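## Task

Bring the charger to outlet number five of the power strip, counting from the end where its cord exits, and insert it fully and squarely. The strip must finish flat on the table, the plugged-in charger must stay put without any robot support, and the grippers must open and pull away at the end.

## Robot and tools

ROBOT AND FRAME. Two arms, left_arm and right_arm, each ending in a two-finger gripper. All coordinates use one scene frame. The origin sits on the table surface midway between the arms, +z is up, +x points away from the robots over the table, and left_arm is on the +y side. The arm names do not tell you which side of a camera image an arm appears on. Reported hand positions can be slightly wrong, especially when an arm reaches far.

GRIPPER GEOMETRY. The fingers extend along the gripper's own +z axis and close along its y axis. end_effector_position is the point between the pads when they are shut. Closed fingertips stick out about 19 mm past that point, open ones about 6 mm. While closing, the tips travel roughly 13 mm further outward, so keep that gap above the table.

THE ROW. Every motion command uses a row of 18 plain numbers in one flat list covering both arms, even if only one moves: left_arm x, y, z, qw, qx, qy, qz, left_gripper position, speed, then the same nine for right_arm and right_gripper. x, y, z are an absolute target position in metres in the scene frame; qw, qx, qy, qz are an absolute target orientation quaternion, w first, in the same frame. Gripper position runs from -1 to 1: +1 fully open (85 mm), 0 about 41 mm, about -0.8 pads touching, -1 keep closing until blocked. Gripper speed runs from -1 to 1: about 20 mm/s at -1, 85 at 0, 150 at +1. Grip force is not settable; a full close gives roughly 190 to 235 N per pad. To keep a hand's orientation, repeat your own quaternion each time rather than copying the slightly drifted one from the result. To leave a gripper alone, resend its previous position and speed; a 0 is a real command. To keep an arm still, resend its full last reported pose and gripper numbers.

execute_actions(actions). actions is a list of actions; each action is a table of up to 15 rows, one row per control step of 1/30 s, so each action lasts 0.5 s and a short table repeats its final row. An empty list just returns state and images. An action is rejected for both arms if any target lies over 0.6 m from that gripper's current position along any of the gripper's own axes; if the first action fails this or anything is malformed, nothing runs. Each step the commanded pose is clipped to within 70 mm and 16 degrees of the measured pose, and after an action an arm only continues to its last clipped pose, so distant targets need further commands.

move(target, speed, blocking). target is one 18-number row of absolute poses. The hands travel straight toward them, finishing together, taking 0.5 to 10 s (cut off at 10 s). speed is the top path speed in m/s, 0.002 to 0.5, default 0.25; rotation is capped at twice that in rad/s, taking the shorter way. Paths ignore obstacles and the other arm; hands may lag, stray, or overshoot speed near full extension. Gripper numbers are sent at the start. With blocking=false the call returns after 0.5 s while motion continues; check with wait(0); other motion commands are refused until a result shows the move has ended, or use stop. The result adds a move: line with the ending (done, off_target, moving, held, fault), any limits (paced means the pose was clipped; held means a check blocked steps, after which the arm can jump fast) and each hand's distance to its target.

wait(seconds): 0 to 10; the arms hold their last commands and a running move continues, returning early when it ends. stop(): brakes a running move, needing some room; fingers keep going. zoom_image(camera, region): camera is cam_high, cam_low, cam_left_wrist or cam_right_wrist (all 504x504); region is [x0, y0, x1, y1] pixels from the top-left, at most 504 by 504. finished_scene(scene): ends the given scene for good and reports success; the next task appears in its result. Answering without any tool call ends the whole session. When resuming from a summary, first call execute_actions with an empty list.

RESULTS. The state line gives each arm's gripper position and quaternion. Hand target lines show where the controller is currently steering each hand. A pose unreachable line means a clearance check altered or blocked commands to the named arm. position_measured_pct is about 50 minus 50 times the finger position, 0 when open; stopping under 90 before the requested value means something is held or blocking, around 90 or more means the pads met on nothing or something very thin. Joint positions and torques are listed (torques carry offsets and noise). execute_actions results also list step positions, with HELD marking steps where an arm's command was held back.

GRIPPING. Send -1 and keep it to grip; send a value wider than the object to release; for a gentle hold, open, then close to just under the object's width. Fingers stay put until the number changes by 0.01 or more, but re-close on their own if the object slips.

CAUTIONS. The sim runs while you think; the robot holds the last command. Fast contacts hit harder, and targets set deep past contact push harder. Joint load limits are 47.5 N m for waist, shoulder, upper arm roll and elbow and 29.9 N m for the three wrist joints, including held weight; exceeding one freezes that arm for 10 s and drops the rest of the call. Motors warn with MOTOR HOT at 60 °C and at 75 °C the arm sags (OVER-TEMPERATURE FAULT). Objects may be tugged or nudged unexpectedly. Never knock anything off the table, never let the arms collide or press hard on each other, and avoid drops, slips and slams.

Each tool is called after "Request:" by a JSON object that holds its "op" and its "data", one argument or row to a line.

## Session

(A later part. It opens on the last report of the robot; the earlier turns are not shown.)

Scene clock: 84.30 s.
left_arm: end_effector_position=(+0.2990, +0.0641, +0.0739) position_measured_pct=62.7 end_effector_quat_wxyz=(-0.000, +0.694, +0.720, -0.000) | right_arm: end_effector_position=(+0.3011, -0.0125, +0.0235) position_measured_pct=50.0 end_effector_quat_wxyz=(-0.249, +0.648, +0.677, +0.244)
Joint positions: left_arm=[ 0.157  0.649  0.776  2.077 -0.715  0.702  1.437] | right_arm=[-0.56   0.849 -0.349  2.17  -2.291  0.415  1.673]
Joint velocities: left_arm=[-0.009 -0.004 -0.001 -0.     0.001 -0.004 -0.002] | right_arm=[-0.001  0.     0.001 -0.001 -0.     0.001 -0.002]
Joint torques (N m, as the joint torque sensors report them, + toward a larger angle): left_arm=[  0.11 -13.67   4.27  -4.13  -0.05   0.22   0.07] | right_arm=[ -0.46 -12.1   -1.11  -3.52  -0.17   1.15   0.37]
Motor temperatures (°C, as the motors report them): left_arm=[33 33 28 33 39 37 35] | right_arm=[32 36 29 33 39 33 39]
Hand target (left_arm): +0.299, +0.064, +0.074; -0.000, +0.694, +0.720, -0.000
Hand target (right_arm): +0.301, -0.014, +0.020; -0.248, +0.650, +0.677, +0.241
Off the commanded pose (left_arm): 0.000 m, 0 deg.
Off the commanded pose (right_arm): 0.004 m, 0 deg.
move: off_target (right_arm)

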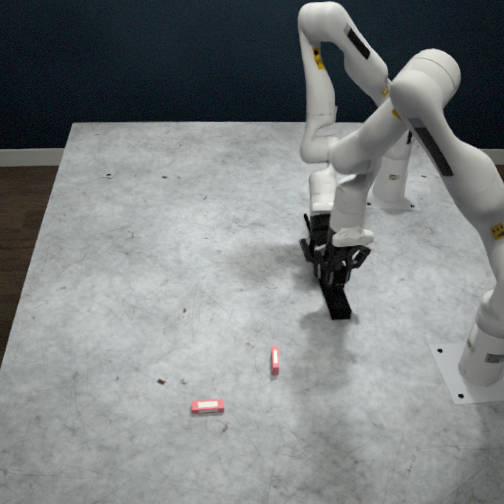

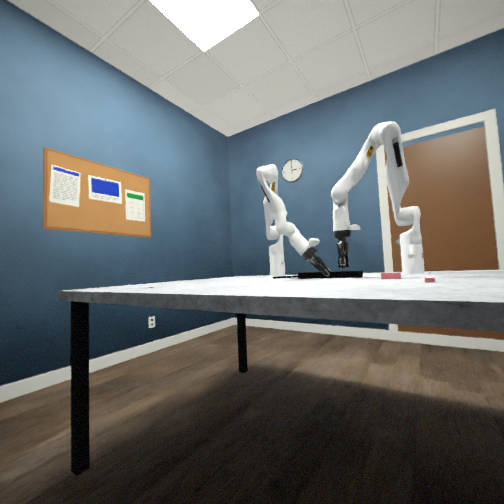

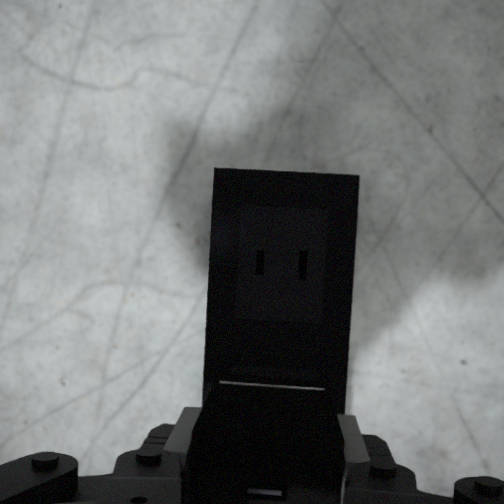

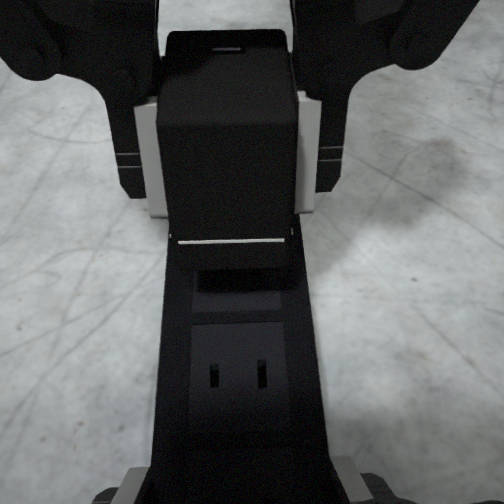

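Request:
{"op": "move", "data": {
  "target": [0.2994,0.0645,0.0715,0,0.694,0.720,0,-1,-0.8,0.3007,-0.0140,0.020,-0.248,0.650,0.677,0.241,-1,-0.6],
  "speed": 0.01
}}

Request:
{"op": "move", "data": {
  "target": [0.2994,0.0645,0.0655,0,0.694,0.720,0,-1,-0.8,0.3007,-0.0140,0.020,-0.248,0.650,0.677,0.241,-1,-0.6],
  "speed": 0.008
}}

Scene clock: 89.47 s.
left_arm: end_effector_position=(+0.2994, +0.0645, +0.0715) position_measured_pct=62.7 end_effector_quat_wxyz=(+0.000, +0.694, +0.720, +0.000) | right_arm: end_effector_position=(+0.3011, -0.0125, +0.0235) position_measured_pct=50.0 end_effector_quat_wxyz=(-0.249, +0.648, +0.677, +0.244)
Joint positions: left_arm=[ 0.16   0.654  0.77   2.079 -0.722  0.695  1.442] | right_arm=[-0.56   0.849 -0.348  2.17  -2.29   0.415  1.672]
Joint velocities: left_arm=[ 0.001  0.    -0.001  0.003 -0.001 -0.001  0.001] | right_arm=[-0.     0.    -0.    -0.001  0.002  0.001 -0.002]
Joint torques (N m, as the joint torque sensors report them, + toward a larger angle): left_arm=[  0.71 -13.03   3.85  -3.81  -0.37   0.49  -0.22] | right_arm=[ -0.57 -11.99  -0.45  -3.65  -0.03   0.98   0.37]
Motor temperatures (°C, as the motors report them): left_arm=[33 33 28 33 39 37 35] | right_arm=[32 36 29 33 39 33 39]
Hand target (left_arm): +0.299, +0.064, +0.072; -0.000, +0.694, +0.720, -0.000
Hand target (right_arm): +0.301, -0.014, +0.020; -0.248, +0.650, +0.677, +0.241
Off the commanded pose (left_arm): 0.000 m, 0 deg.
Off the commanded pose (right_arm): 0.004 m, 0 deg.
move: off_target (right_arm)

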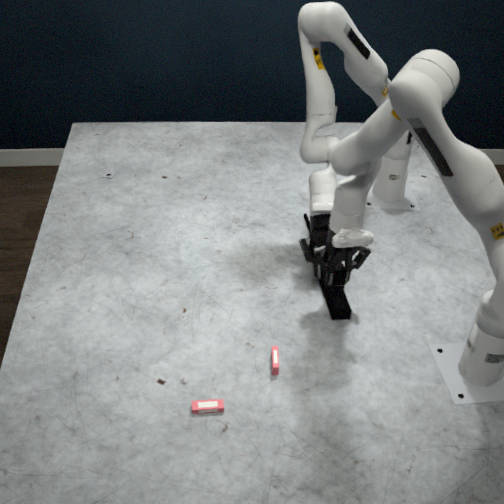

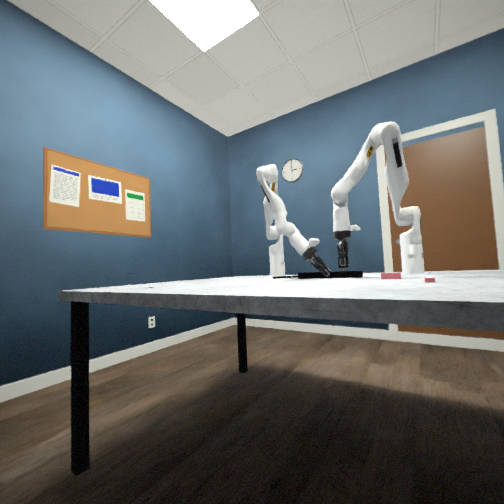

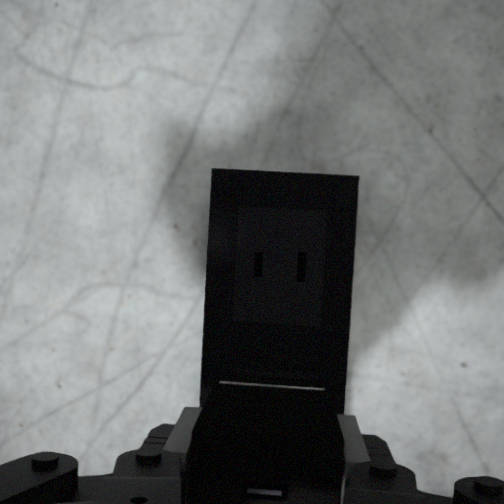

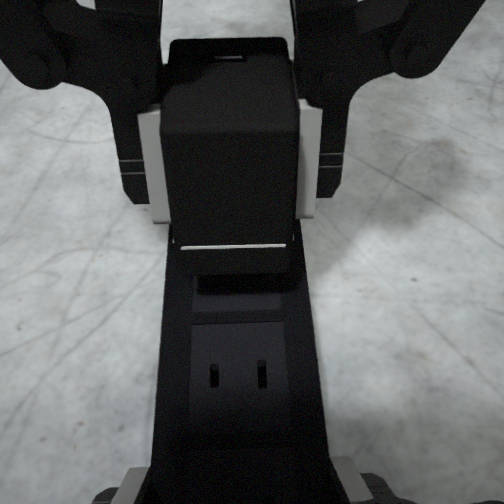

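Scene clock: 90.43 s.
left_arm: end_effector_position=(+0.2994, +0.0645, +0.0656) position_measured_pct=62.7 end_effector_quat_wxyz=(+0.000, +0.694, +0.720, +0.000) | right_arm: end_effector_position=(+0.3011, -0.0125, +0.0235) position_measured_pct=50.0 end_effector_quat_wxyz=(-0.249, +0.648, +0.677, +0.244)
Joint positions: left_arm=[ 0.171  0.664  0.754  2.084 -0.737  0.679  1.454] | right_arm=[-0.561  0.849 -0.347  2.17  -2.289  0.416  1.671]
Joint velocities: left_arm=[ 0.001  0.002 -0.001  0.001 -0.001 -0.     0.002] | right_arm=[-0.001  0.001  0.002  0.     0.001  0.001 -0.002]
Joint torques (N m, as the joint torque sensors report them, + toward a larger angle): left_arm=[ -0.42 -13.34   3.71  -3.94  -0.26   0.25  -0.31] | right_arm=[ -0.33 -12.32  -0.82  -3.52   0.15   1.11   0.39]
Motor temperatures (°C, as the motors report them): left_arm=[33 33 28 33 39 37 35] | right_arm=[32 36 29 33 39 33 39]
Hand target (left_arm): +0.299, +0.064, +0.066; -0.000, +0.694, +0.720, -0.000
Hand target (right_arm): +0.301, -0.014, +0.020; -0.248, +0.650, +0.677, +0.241
Off the commanded pose (left_arm): 0.000 m, 0 deg.
Off the commanded pose (right_arm): 0.004 m, 0 deg.
move: off_target (right_arm)

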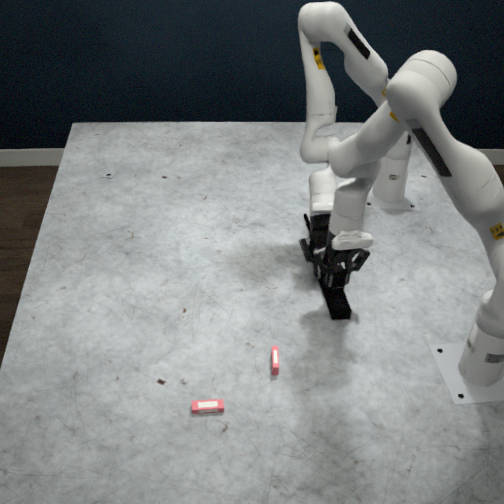

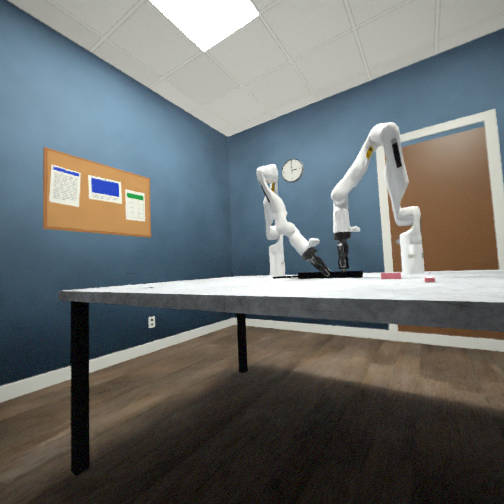

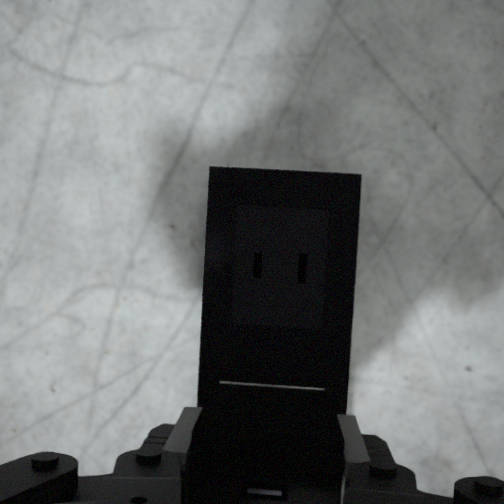

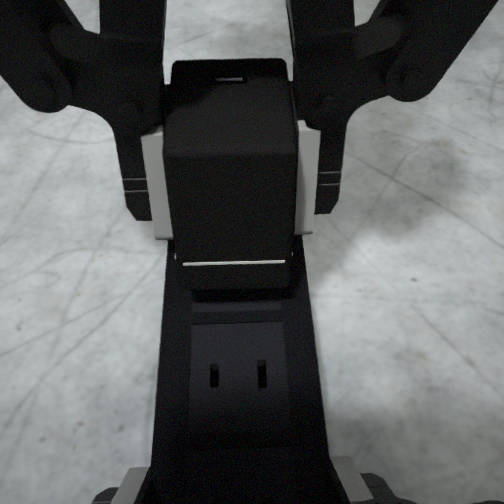

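Prongs entered freely. Push home.

Request:
{"op": "move", "data": {
  "target": [0.2989,0.0665,0.0490,0,0.694,0.720,0,-1,-0.8,0.3007,-0.0140,0.020,-0.248,0.650,0.677,0.241,-1,-0.6],
  "speed": 0.014
}}

Request:
{"op": "zoom_image", "data": {
  "camera": "cam_low",
  "region": [315, 250, 375, 285]
}}

Scene clock: 94.30 s.
left_arm: end_effector_position=(+0.2995, +0.0649, +0.0529) position_measured_pct=62.7 end_effector_quat_wxyz=(+0.003, +0.695, +0.719, +0.002) | right_arm: end_effector_position=(+0.3012, -0.0125, +0.0234) position_measured_pct=50.0 end_effector_quat_wxyz=(-0.249, +0.649, +0.677, +0.244)
Joint positions: left_arm=[ 0.197  0.683  0.717  2.1   -0.78   0.636  1.49 ] | right_arm=[-0.561  0.849 -0.346  2.17  -2.288  0.417  1.669]
Joint velocities: left_arm=[ 0.003 -0.002 -0.001  0.002 -0.005 -0.002  0.004] | right_arm=[-0.     0.002  0.003 -0.     0.002  0.001 -0.001]
Joint torques (N m, as the joint torque sensors report them, + toward a larger angle): left_arm=[-0.1  -5.23 -0.22 -3.04 -1.55 -1.54 -0.64] | right_arm=[ -0.88 -12.33  -0.4   -3.51   0.13   1.15   0.49]
Motor temperatures (°C, as the motors report them): left_arm=[33 33 28 33 39 37 35] | right_arm=[32 36 29 33 39 33 39]
Hand target (left_arm): +0.299, +0.067, +0.049; -0.000, +0.694, +0.720, -0.000
Hand target (right_arm): +0.301, -0.014, +0.020; -0.248, +0.650, +0.677, +0.241
Off the commanded pose (left_arm): 0.004 m, 0 deg.
Off the commanded pose (right_arm): 0.004 m, 0 deg.
move: off_target (left_arm, right_arm)

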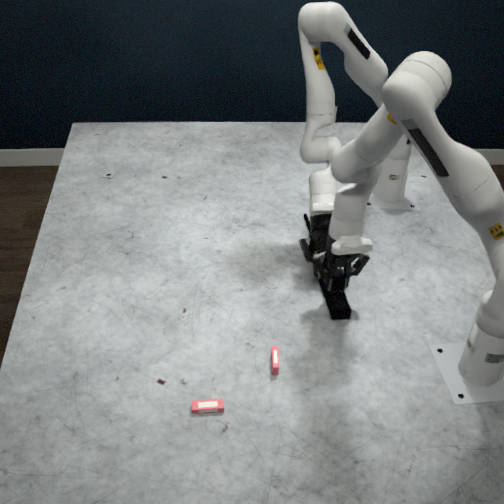

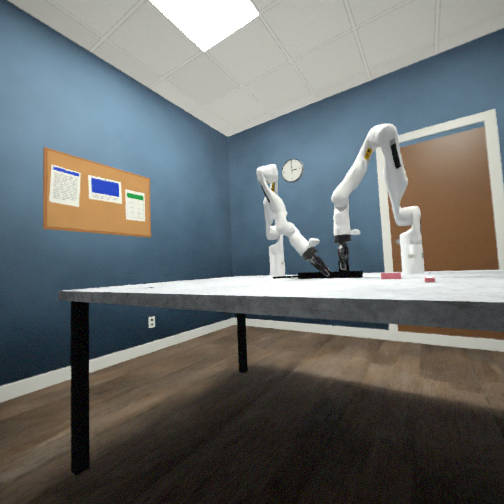

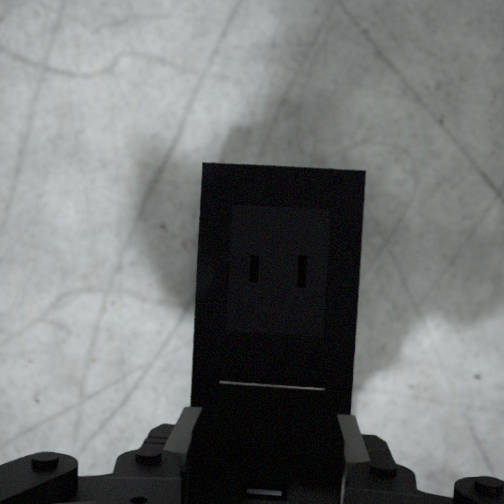

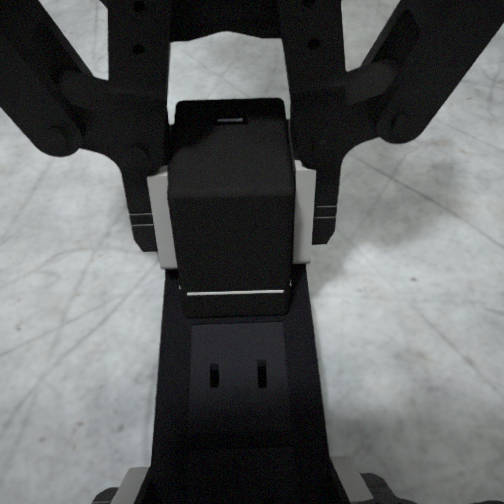

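Region (315, 250, 375, 285) of cam_low's 504x504 image, scaled by 8.400, with more detail than that image has; it fills the top 294 rows of this view, and the rest is white.

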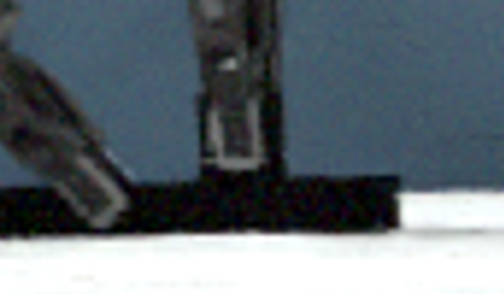

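Request:
{"op": "move", "data": {
  "target": [0.2995,0.0649,0.0535,0,0.694,0.720,0,0.4,0,0.3012,-0.0125,0.0238,-0.249,0.649,0.677,0.244,0.5,0],
  "speed": 0.02
}}

Request:
{"op": "move", "data": {
  "target": [0.2995,0.09,0.20,0,0.694,0.720,0,1,0,0.305,-0.09,0.15,-0.3324,0.6156,0.6386,0.3204,1,0],
  "speed": 0.2
}}

Request:
{"op": "zoom_image", "data": {
  "camera": "cam_low",
  "region": [280, 240, 380, 290]
}}

Scene clock: 98.43 s.
left_arm: end_effector_position=(+0.2995, +0.0649, +0.0535) position_measured_pct=29.8 end_effector_quat_wxyz=(+0.000, +0.694, +0.720, +0.000) | right_arm: end_effector_position=(+0.3012, -0.0125, +0.0238) position_measured_pct=25.0 end_effector_quat_wxyz=(-0.249, +0.649, +0.677, +0.244)
Joint positions: left_arm=[ 0.192  0.687  0.723  2.093 -0.769  0.647  1.48 ] | right_arm=[-0.56   0.848 -0.348  2.17  -2.286  0.415  1.667]
Joint velocities: left_arm=[-0.001  0.001 -0.    -0.001  0.001  0.001 -0.001] | right_arm=[ 0.    -0.002  0.002 -0.001  0.    -0.    -0.   ]
Joint torques (N m, as the joint torque sensors report them, + toward a larger angle): left_arm=[ -0.49 -13.72   3.41  -3.81  -0.51   0.22  -0.43] | right_arm=[ -0.15 -17.16  -2.39  -2.71   0.18   2.13   0.1 ]
Motor temperatures (°C, as the motors report them): left_arm=[33 33 28 33 39 37 35] | right_arm=[32 36 29 33 39 33 39]
Hand target (left_arm): +0.300, +0.065, +0.053; +0.000, +0.694, +0.720, +0.000
Hand target (right_arm): +0.301, -0.012, +0.024; -0.249, +0.649, +0.677, +0.244
Off the commanded pose (left_arm): 0.000 m, 0 deg.
Off the commanded pose (right_arm): 0.000 m, 0 deg.
move: done

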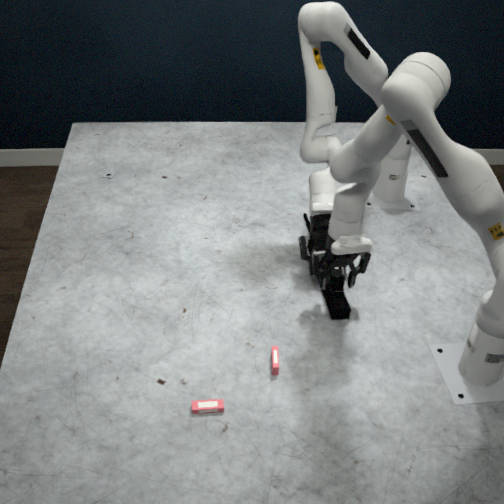

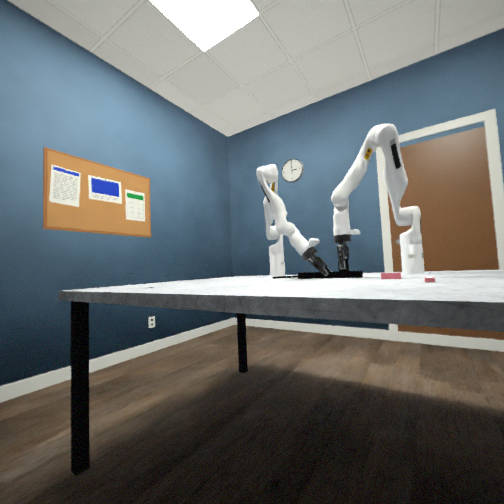

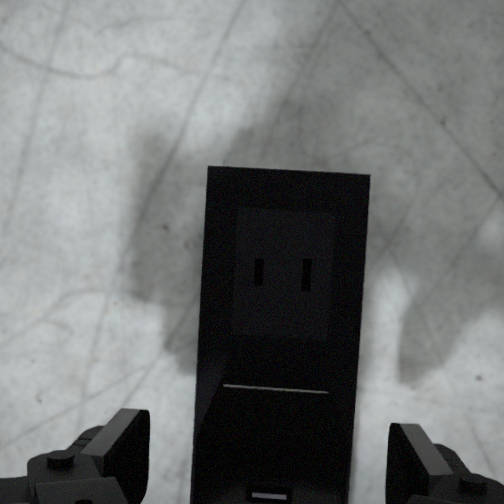

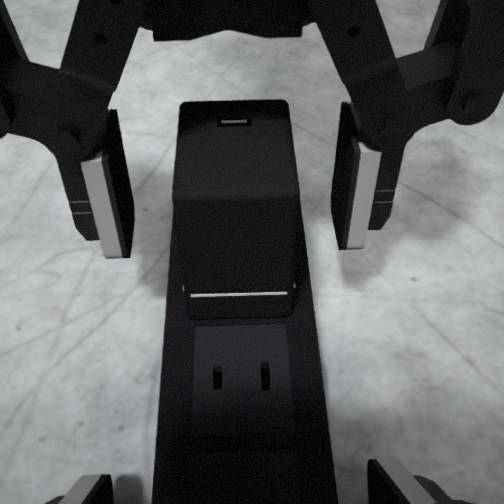

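Scene clock: 99.80 s.
left_arm: end_effector_position=(+0.2998, +0.0900, +0.1999) position_measured_pct=0.0 end_effector_quat_wxyz=(+0.000, +0.694, +0.720, +0.000) | right_arm: end_effector_position=(+0.3052, -0.0899, +0.1504) position_measured_pct=0.0 end_effector_quat_wxyz=(-0.333, +0.615, +0.639, +0.320)
Joint positions: left_arm=[-0.123  0.382  1.017  1.962 -0.386  1.007  1.106] | right_arm=[-0.108  0.624 -0.471  2.325 -1.732  0.638  1.338]
Joint velocities: left_arm=[-0.003 -0.003 -0.001  0.     0.003  0.    -0.001] | right_arm=[ 0.005 -0.002  0.003 -0.004  0.009  0.002 -0.01 ]
Joint torques (N m, as the joint torque sensors report them, + toward a larger angle): left_arm=[-0.34 -9.71  2.9  -6.24 -0.36  0.22 -0.76] | right_arm=[ -0.11 -13.05  -2.59  -3.22  -0.3    2.52   0.2 ]
Motor temperatures (°C, as the motors report them): left_arm=[33 33 28 33 39 37 35] | right_arm=[32 36 29 33 39 33 39]
Hand target (left_arm): +0.300, +0.090, +0.200; +0.000, +0.694, +0.720, +0.001
Hand target (right_arm): +0.305, -0.090, +0.151; -0.333, +0.615, +0.639, +0.320
Off the commanded pose (left_arm): 0.000 m, 0 deg.
Off the commanded pose (right_arm): 0.000 m, 0 deg.
move: done

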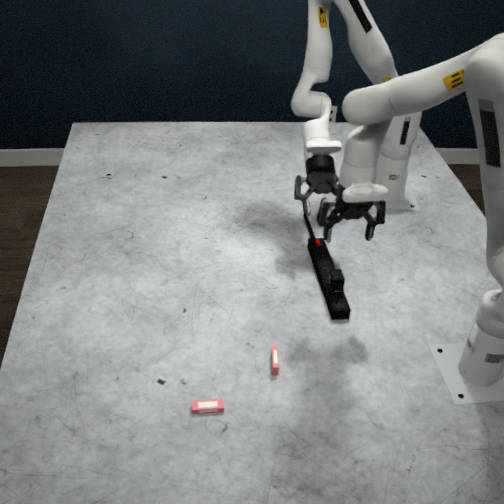

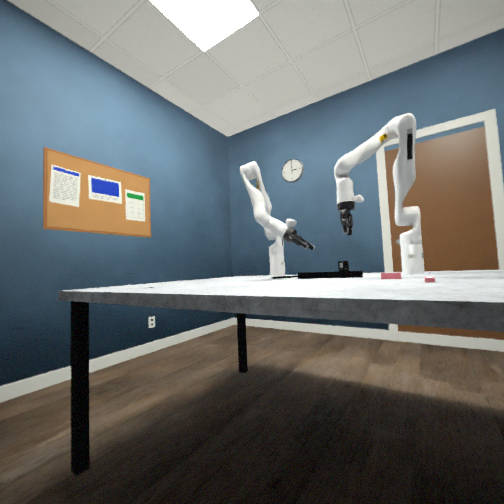

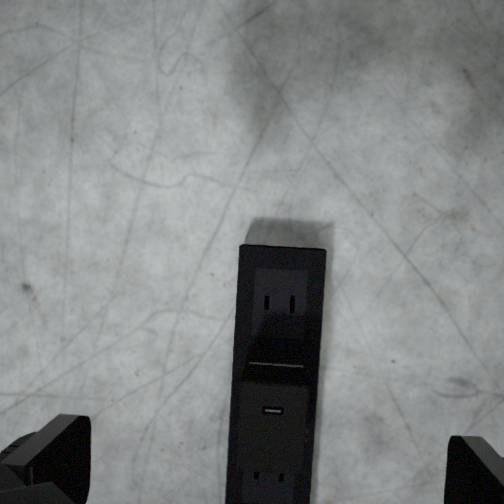

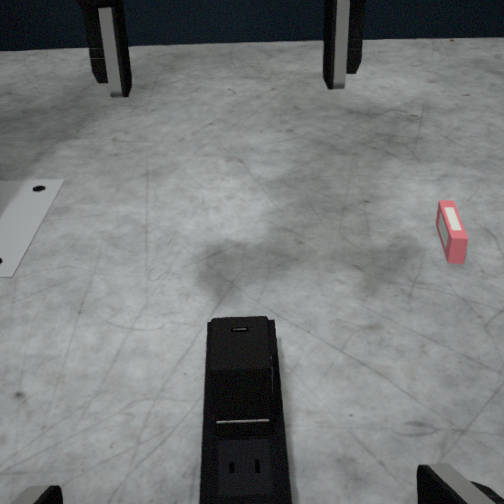

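Region (280, 240, 380, 290) of cam_low's 504x504 image, scaled by 5.040, with more detail than that image has.

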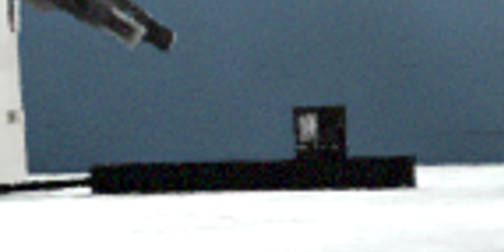

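Request:
{"op": "finished_scene", "data": {
  "scene": 2
}}

The scene is finished: the task was done.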